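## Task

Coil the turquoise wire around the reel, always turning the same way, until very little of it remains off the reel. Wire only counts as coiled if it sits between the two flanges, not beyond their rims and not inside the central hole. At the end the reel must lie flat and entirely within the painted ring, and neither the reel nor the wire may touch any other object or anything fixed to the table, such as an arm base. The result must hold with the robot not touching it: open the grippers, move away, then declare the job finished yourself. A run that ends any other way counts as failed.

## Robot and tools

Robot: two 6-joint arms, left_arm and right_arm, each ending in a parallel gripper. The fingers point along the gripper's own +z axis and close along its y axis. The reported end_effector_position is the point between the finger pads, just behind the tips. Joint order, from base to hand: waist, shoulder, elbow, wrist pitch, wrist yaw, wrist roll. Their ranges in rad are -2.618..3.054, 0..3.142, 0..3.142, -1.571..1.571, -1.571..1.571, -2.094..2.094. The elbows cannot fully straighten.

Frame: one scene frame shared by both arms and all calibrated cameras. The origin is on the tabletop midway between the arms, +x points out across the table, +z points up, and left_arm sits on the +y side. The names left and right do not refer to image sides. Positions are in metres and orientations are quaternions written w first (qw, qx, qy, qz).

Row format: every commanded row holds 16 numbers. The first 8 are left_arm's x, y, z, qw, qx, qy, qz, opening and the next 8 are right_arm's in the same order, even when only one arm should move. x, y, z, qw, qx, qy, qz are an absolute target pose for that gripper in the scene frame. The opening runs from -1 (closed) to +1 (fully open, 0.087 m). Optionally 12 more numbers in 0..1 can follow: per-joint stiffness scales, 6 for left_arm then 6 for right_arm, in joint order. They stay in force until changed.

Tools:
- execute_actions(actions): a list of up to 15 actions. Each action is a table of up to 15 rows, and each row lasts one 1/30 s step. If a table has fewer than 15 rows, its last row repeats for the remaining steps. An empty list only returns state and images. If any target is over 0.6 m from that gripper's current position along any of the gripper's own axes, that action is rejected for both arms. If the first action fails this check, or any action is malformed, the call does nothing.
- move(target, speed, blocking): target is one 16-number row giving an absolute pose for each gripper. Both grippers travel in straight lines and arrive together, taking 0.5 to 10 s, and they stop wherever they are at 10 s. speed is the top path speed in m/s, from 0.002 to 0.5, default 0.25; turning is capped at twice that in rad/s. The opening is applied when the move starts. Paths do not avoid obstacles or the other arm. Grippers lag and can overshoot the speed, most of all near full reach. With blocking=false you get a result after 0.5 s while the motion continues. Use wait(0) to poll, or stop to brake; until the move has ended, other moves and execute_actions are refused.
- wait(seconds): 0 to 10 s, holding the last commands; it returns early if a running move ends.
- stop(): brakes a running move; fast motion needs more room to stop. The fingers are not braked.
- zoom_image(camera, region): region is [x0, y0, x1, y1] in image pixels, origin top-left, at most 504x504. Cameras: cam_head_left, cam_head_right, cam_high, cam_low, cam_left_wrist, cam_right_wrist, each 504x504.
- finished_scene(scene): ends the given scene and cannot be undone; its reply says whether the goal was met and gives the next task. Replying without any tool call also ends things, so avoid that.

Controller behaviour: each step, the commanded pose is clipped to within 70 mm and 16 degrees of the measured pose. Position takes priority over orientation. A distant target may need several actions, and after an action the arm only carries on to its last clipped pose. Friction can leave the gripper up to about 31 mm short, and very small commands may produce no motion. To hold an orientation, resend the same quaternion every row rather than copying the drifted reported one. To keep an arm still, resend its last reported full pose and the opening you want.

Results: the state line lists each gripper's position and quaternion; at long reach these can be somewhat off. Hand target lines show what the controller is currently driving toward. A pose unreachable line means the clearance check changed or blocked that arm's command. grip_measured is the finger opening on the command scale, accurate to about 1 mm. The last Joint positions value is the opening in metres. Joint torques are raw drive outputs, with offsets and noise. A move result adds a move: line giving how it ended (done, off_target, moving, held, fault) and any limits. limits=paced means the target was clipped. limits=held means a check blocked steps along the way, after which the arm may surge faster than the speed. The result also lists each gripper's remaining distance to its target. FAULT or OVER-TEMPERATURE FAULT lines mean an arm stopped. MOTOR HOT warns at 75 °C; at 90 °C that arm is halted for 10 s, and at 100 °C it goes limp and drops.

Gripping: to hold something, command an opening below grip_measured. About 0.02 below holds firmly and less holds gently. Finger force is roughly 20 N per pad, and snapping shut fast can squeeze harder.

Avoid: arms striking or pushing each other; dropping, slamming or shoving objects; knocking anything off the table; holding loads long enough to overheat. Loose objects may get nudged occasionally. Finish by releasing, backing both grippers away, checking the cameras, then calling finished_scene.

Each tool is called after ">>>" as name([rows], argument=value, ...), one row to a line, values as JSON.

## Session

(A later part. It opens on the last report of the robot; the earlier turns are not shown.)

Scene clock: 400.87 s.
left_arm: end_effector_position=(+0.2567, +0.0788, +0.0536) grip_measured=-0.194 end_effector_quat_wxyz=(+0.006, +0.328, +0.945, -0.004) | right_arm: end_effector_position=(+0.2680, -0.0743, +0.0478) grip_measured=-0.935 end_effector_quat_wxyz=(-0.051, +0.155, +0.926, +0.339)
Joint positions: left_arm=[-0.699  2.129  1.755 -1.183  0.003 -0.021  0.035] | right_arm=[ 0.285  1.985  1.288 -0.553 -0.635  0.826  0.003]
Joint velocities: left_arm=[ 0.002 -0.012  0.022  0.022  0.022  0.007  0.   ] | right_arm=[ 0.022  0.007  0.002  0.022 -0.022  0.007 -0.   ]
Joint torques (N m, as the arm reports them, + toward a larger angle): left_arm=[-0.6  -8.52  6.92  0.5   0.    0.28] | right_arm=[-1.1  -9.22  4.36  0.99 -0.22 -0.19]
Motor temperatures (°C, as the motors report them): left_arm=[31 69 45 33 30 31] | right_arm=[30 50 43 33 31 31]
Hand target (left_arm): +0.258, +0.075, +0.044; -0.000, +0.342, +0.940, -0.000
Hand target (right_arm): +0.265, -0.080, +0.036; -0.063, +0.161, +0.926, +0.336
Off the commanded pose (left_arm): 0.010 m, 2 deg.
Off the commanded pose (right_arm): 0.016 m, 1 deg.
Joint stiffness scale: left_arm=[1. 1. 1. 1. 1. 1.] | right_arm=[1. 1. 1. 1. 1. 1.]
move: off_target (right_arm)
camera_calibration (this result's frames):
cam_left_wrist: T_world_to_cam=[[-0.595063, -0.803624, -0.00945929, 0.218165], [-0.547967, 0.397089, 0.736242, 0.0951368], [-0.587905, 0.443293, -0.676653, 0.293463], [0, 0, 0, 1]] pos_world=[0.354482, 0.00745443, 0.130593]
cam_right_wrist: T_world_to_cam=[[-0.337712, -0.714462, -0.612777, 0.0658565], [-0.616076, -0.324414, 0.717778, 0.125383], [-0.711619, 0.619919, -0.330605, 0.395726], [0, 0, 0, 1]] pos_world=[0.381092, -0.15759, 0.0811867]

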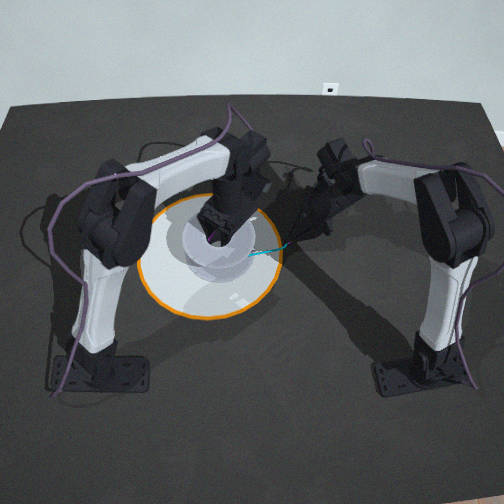

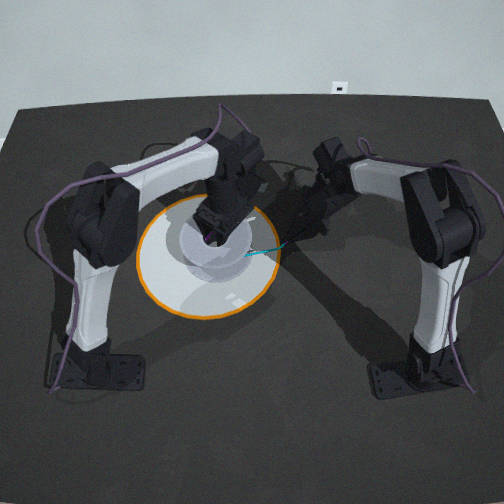

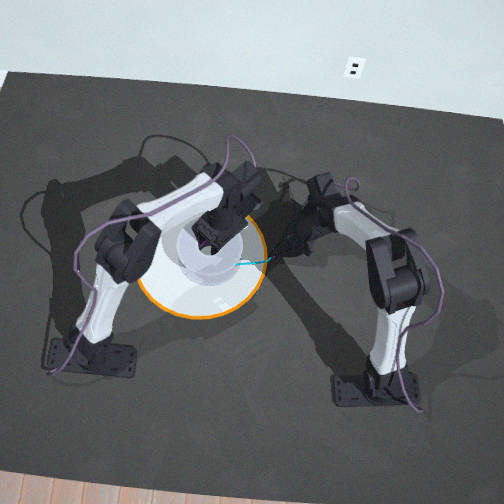

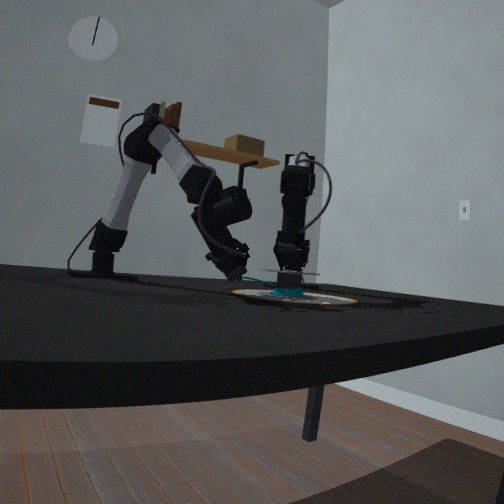

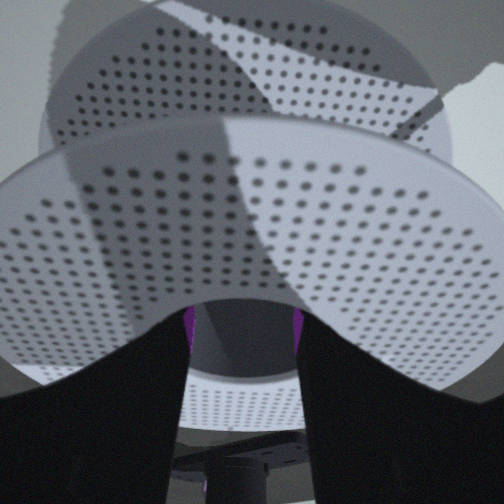

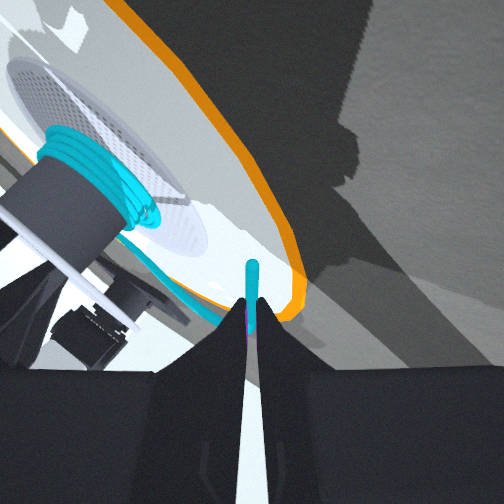

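>>> move(target=[0.259,0.075,0.05,0,0.342,0.94,0,-1, 0.265,-0.078,0.033,-0.06,0.163,0.925,0.337,-1], speed=0.25)

>>> move(target=[0.259,0.075,0.05,0,-0.574,0.819,0,-1, 0.265,-0.078,0.025,0,0,0.819,0.574,-1], speed=0.5)

>>> move(target=[0.259,0.075,0.045,0,-0.574,0.819,0,0.3, 0.265,-0.078,0.025,0,0,0.819,0.574,-1], speed=0.25)

>>> move(target=[0.259,0.075,0.045,0,0.259,0.966,0,0.3, 0.265,-0.02,0.025,0,0,0.819,0.574,-1], speed=0.25)

Scene clock: 407.60 s.
left_arm: end_effector_position=(+0.2545, +0.0814, +0.0466) grip_measured=-1.000 end_effector_quat_wxyz=(-0.008, +0.335, +0.942, +0.001) | right_arm: end_effector_position=(+0.2682, -0.0740, +0.0453) grip_measured=-0.935 end_effector_quat_wxyz=(-0.048, +0.153, +0.926, +0.342)
Joint positions: left_arm=[-0.699  2.15   1.755 -1.191  0.003 -0.006  0.   ] | right_arm=[ 0.285  1.985  1.275 -0.531 -0.636  0.825  0.003]
Joint velocities: left_arm=[-0.012 -0.007  0.007  0.051 -0.022  0.081  0.   ] | right_arm=[ 0.002  0.007 -0.007  0.022 -0.022 -0.081  0.   ]
Joint torques (N m, as the arm reports them, + toward a larger angle): left_arm=[ -0.6  -10.39   8.21   0.35  -0.01   0.19] | right_arm=[-0.8  -9.11  4.31  1.01 -0.19 -0.01]
Motor temperatures (°C, as the motors report them): left_arm=[31 68 46 33 30 31] | right_arm=[30 50 43 33 31 31]
Hand target (left_arm): +0.259, +0.075, +0.050; +0.000, +0.342, +0.940, -0.000
Hand target (right_arm): +0.265, -0.078, +0.033; -0.060, +0.163, +0.925, +0.337
Off the commanded pose (left_arm): 0.009 m, 1 deg.
Off the commanded pose (right_arm): 0.013 m, 2 deg.
Joint stiffness scale: left_arm=[1. 1. 1. 1. 1. 1.] | right_arm=[1. 1. 1. 1. 1. 1.]
move: off_target (right_arm)
camera_calibration (this result's frames):
cam_left_wrist: T_world_to_cam=[[-0.607481, -0.794262, -0.0107145, 0.221363], [-0.525277, 0.39156, 0.75549, 0.0918464], [-0.595862, 0.464573, -0.655073, 0.285575], [0, 0, 0, 1]] pos_world=[0.352882, 0.00718606, 0.120055]
cam_right_wrist: T_world_to_cam=[[-0.331548, -0.711944, -0.619041, 0.0634292], [-0.622132, -0.328288, 0.71076, 0.129049], [-0.709245, 0.620776, -0.334079, 0.394536], [0, 0, 0, 1]] pos_world=[0.381138, -0.157395, 0.0793487]

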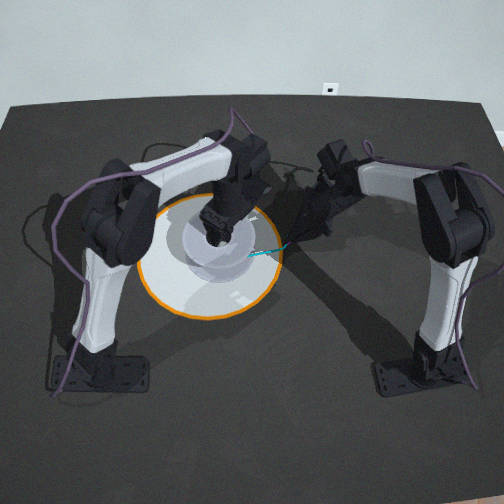

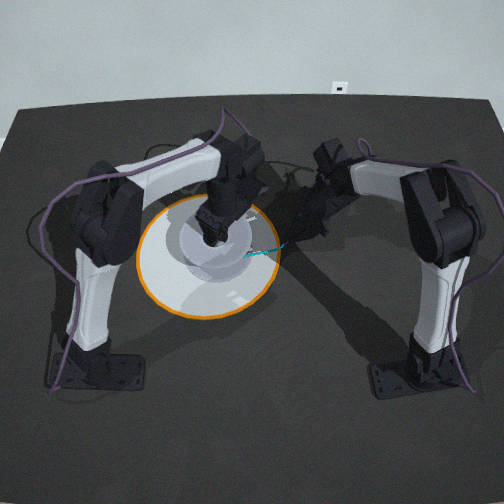

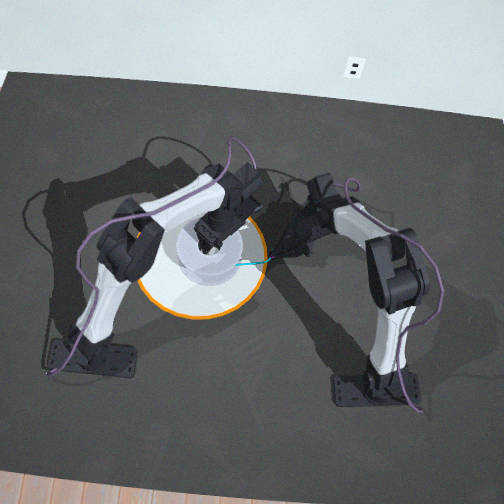

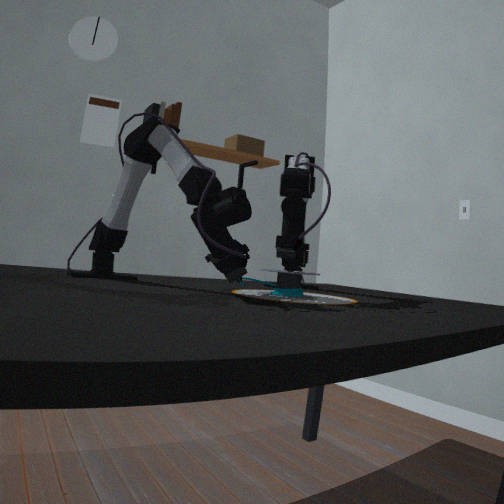

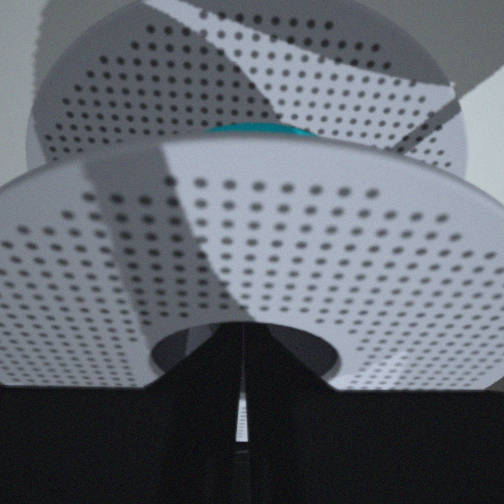

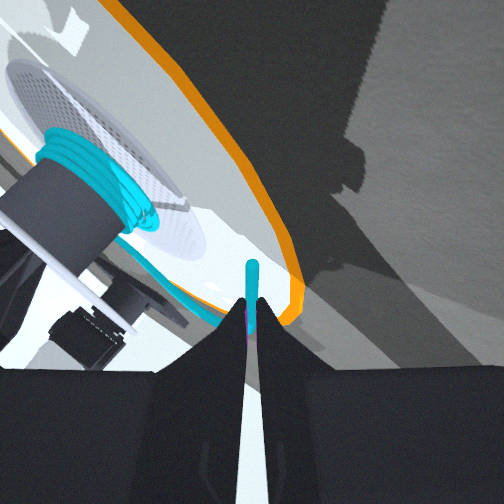

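Scene clock: 410.27 s.
left_arm: end_effector_position=(+0.2611, +0.0725, +0.0480) grip_measured=-1.000 end_effector_quat_wxyz=(-0.006, -0.571, +0.821, +0.004) | right_arm: end_effector_position=(+0.2684, -0.0746, +0.0356) grip_measured=-0.935 end_effector_quat_wxyz=(+0.008, -0.015, +0.820, +0.572)
Joint positions: left_arm=[-0.597  1.978  1.503 -1.108  0.009 -1.802  0.   ] | right_arm=[ 0.177  2.094  1.029  0.132 -1.126  0.655  0.003]
Joint velocities: left_arm=[-0.002  0.007 -0.002  0.022 -0.022 -0.037  0.   ] | right_arm=[-0.017 -0.017  0.012  0.007  0.007  0.037  0.001]
Joint torques (N m, as the arm reports them, + toward a larger angle): left_arm=[ -0.04 -11.44   4.2    0.37  -0.15   0.05] | right_arm=[-1.2  -9.26  3.2   1.39 -0.41 -0.08]
Motor temperatures (°C, as the motors report them): left_arm=[31 69 45 33 30 31] | right_arm=[30 50 43 34 31 31]
Hand target (left_arm): +0.260, +0.075, +0.051; +0.000, -0.574, +0.819, +0.000
Hand target (right_arm): +0.263, -0.080, +0.025; -0.002, -0.004, +0.820, +0.572
Off the commanded pose (left_arm): 0.004 m, 1 deg.
Off the commanded pose (right_arm): 0.012 m, 2 deg.
Joint stiffness scale: left_arm=[1. 1. 1. 1. 1. 1.] | right_arm=[1. 1. 1. 1. 1. 1.]
move: off_target (right_arm)
camera_calibration (this result's frames):
cam_left_wrist: T_world_to_cam=[[0.947187, -0.319568, -0.0266978, -0.221207], [-0.193018, -0.634615, 0.748337, 0.0857386], [-0.256087, -0.703662, -0.662782, 0.290966], [0, 0, 0, 1]] pos_world=[0.300586, 0.188462, 0.12278]
cam_right_wrist: T_world_to_cam=[[0.0176544, -0.341667, -0.939655, 0.00237814], [-0.642691, -0.723805, 0.251107, 0.128275], [-0.765922, 0.599475, -0.232365, 0.40176], [0, 0, 0, 1]] pos_world=[0.390116, -0.147186, 0.0633787]

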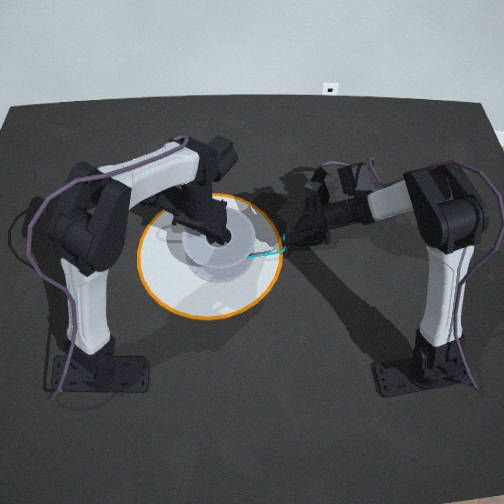

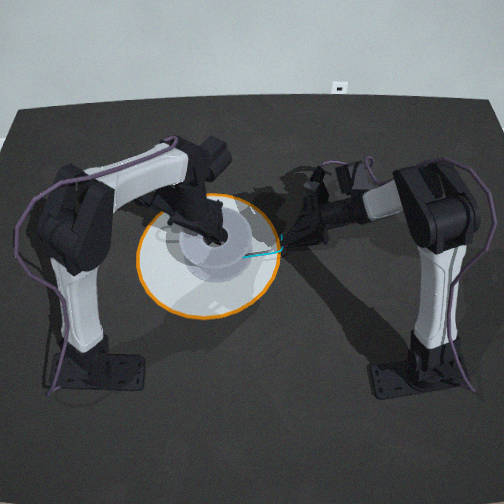

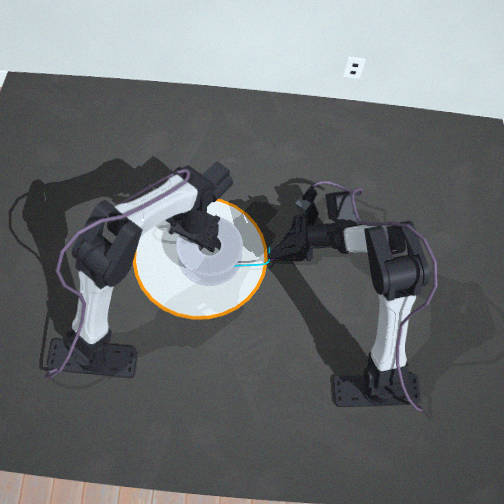

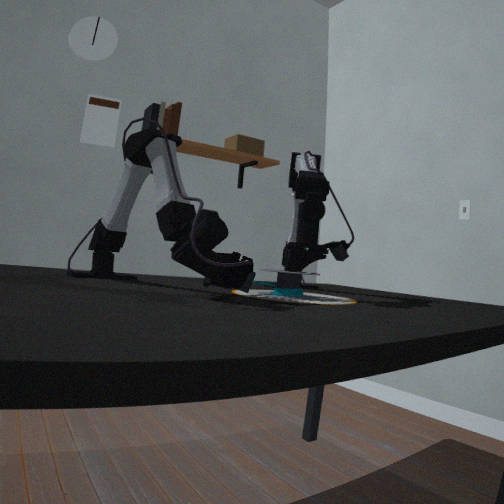

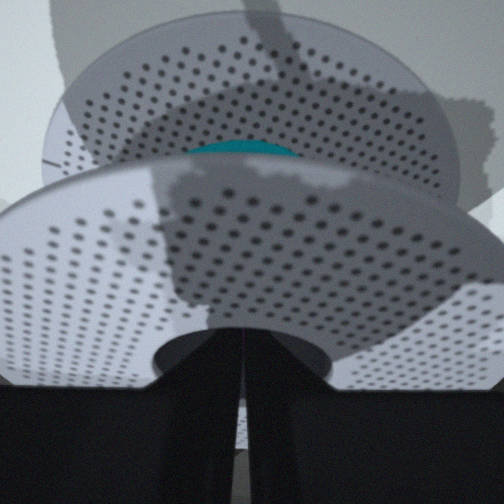

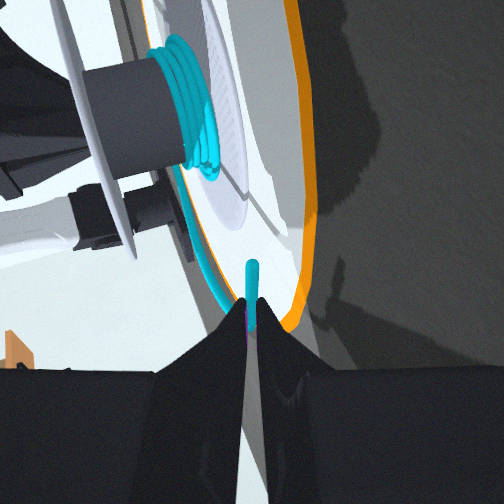

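Scene clock: 410.97 s.
left_arm: end_effector_position=(+0.2627, +0.0703, +0.0538) grip_measured=-0.189 end_effector_quat_wxyz=(-0.004, -0.571, +0.821, -0.007) | right_arm: end_effector_position=(+0.2726, -0.0731, +0.0383) grip_measured=-0.935 end_effector_quat_wxyz=(+0.017, -0.016, +0.817, +0.576)
Joint positions: left_arm=[-0.598  1.963  1.504 -1.103  0.013 -1.804  0.035] | right_arm=[ 0.177  2.094  1.029  0.168 -1.126  0.675  0.003]
Joint velocities: left_arm=[-0.007  0.002  0.012  0.022  0.066  0.022  0.   ] | right_arm=[-0.007 -0.012  0.007  0.037 -0.007  0.022 -0.   ]
Joint torques (N m, as the arm reports them, + toward a larger angle): left_arm=[-0.09 -9.97  3.03  0.56 -0.18  0.03] | right_arm=[-0.74 -8.97  2.93  1.37 -0.36 -0.02]
Motor temperatures (°C, as the motors report them): left_arm=[31 69 45 33 30 31] | right_arm=[30 50 43 34 31 31]
Hand target (left_arm): +0.259, +0.075, +0.045; -0.000, -0.574, +0.819, +0.000
Hand target (right_arm): +0.265, -0.078, +0.025; -0.000, -0.000, +0.819, +0.574
Off the commanded pose (left_arm): 0.011 m, 1 deg.
Off the commanded pose (right_arm): 0.016 m, 3 deg.
Joint stiffness scale: left_arm=[1. 1. 1. 1. 1. 1.] | right_arm=[1. 1. 1. 1. 1. 1.]
move: off_target (left_arm, right_arm)
camera_calibration (this result's frames):
cam_left_wrist: T_world_to_cam=[[0.947934, -0.318376, -0.00755234, -0.224591], [-0.203419, -0.623566, 0.754842, 0.0818456], [-0.245033, -0.714004, -0.655863, 0.291103], [0, 0, 0, 1]] pos_world=[0.300876, 0.187381, 0.127447]
cam_right_wrist: T_world_to_cam=[[0.0302215, -0.332344, -0.942674, 0.0026711], [-0.651511, -0.721784, 0.233582, 0.134579], [-0.758037, 0.607103, -0.23834, 0.403296], [0, 0, 0, 1]] pos_world=[0.393312, -0.146818, 0.0672042]

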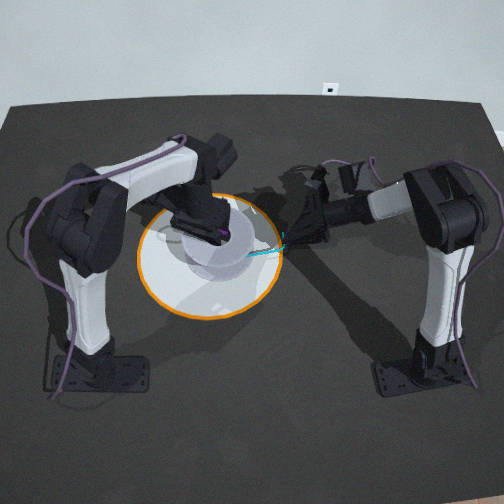

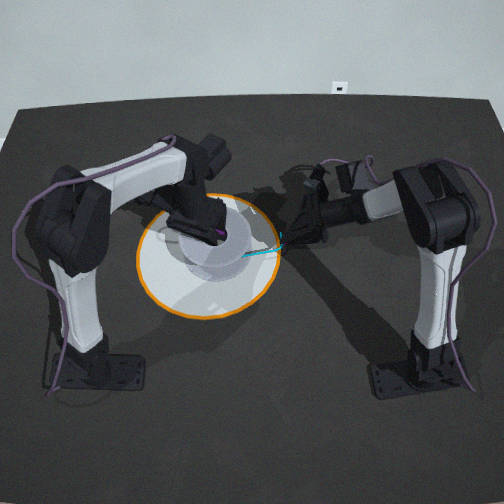

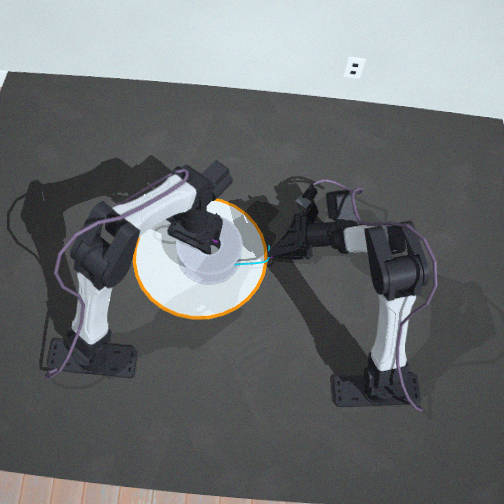

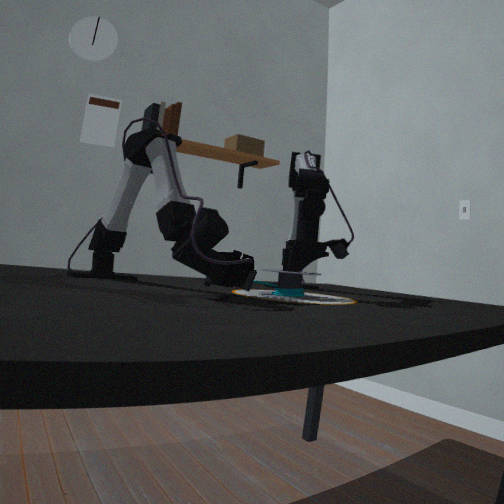

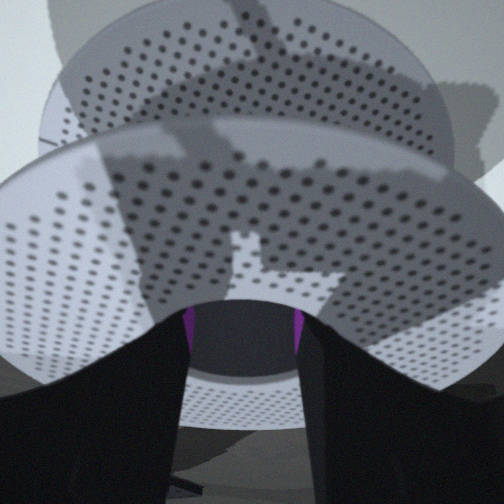

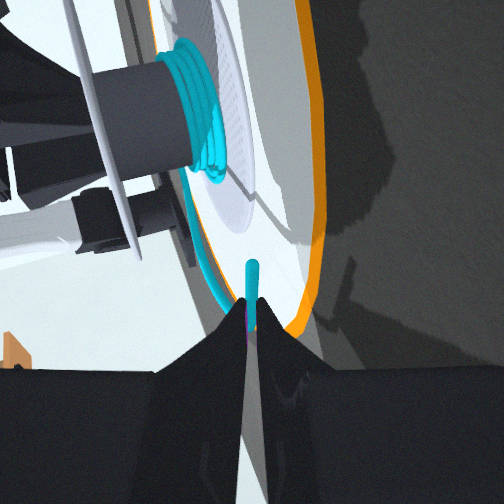

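Scene clock: 414.97 s.
left_arm: end_effector_position=(+0.2572, +0.0771, +0.0536) grip_measured=-0.189 end_effector_quat_wxyz=(+0.007, +0.243, +0.970, -0.006) | right_arm: end_effector_position=(+0.2641, -0.0226, +0.0326) grip_measured=-0.935 end_effector_quat_wxyz=(+0.000, -0.003, +0.816, +0.578)
Joint positions: left_arm=[-0.683  2.127  1.751 -1.177  0.005 -0.183  0.035] | right_arm=[ 0.309  2.149  1.029  0.394 -1.046  0.911  0.003]
Joint velocities: left_arm=[ 0.007  0.002 -0.017 -0.007 -0.081  0.081 -0.001] | right_arm=[ 0.007  0.007  0.002 -0.007  0.051 -0.007  0.001]
Joint torques (N m, as the arm reports them, + toward a larger angle): left_arm=[-0.62 -8.46  6.85  0.47 -0.03  0.33] | right_arm=[ 0.14 -9.57  5.45  1.55 -0.11 -0.09]
Motor temperatures (°C, as the motors report them): left_arm=[31 68 46 33 30 31] | right_arm=[30 49 43 34 31 31]
Hand target (left_arm): +0.258, +0.075, +0.044; +0.000, +0.259, +0.966, -0.000
Hand target (right_arm): +0.265, -0.020, +0.025; -0.002, -0.000, +0.819, +0.574
Off the commanded pose (left_arm): 0.009 m, 2 deg.
Off the commanded pose (right_arm): 0.008 m, 1 deg.
Joint stiffness scale: left_arm=[1. 1. 1. 1. 1. 1.] | right_arm=[1. 1. 1. 1. 1. 1.]
move: done
camera_calibration (this result's frames):
cam_left_wrist: T_world_to_cam=[[-0.443606, -0.896209, -0.00479776, 0.185041], [-0.610737, 0.298376, 0.733466, 0.119978], [-0.655907, 0.3283, -0.679709, 0.321057], [0, 0, 0, 1]] pos_world=[0.365944, 0.0246337, 0.131113]
cam_right_wrist: T_world_to_cam=[[-0.0111649, -0.328455, -0.944454, 0.0253913], [-0.642649, -0.72126, 0.258431, 0.163658], [-0.766079, 0.609838, -0.203029, 0.365883], [0, 0, 0, 1]] pos_world=[0.385754, -0.0967495, 0.0559713]

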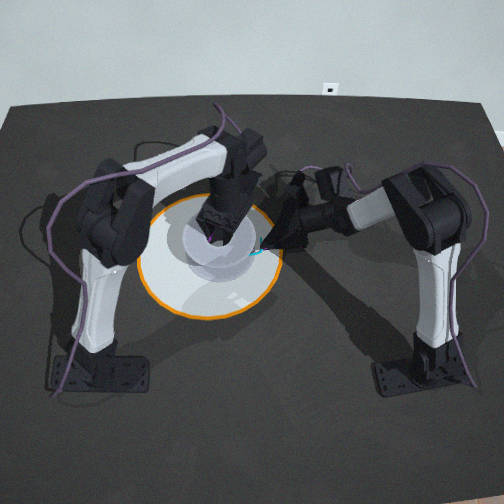

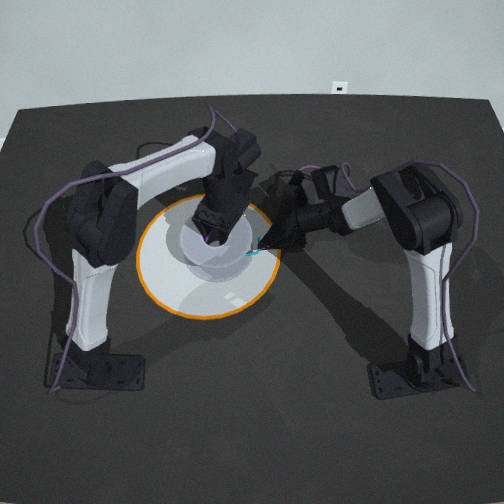

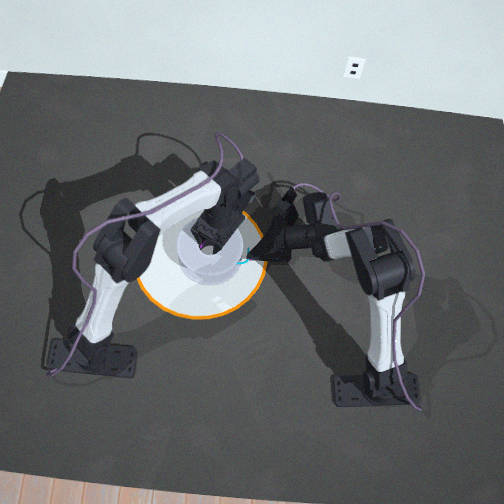

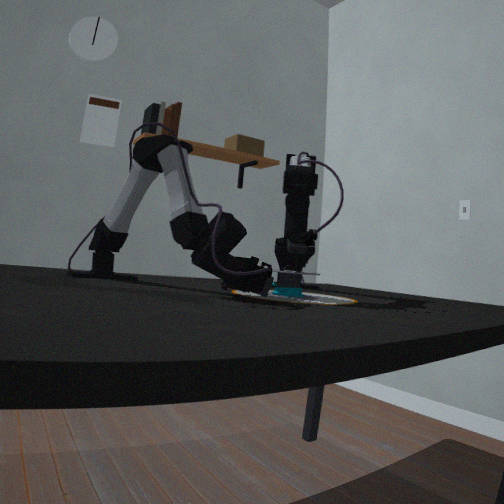

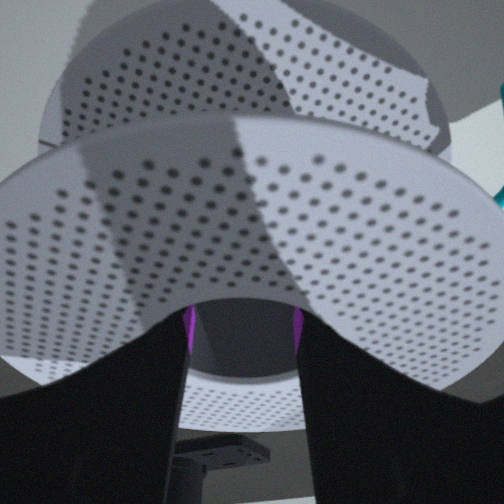

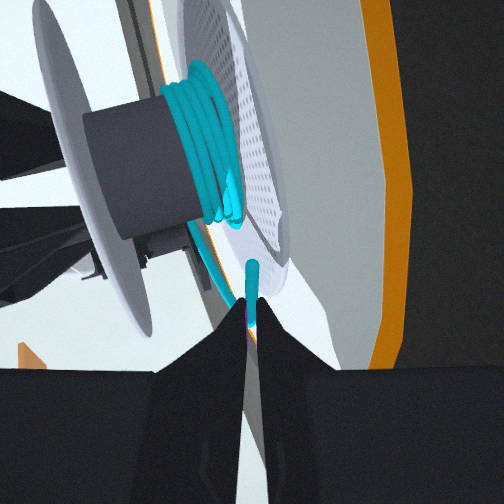

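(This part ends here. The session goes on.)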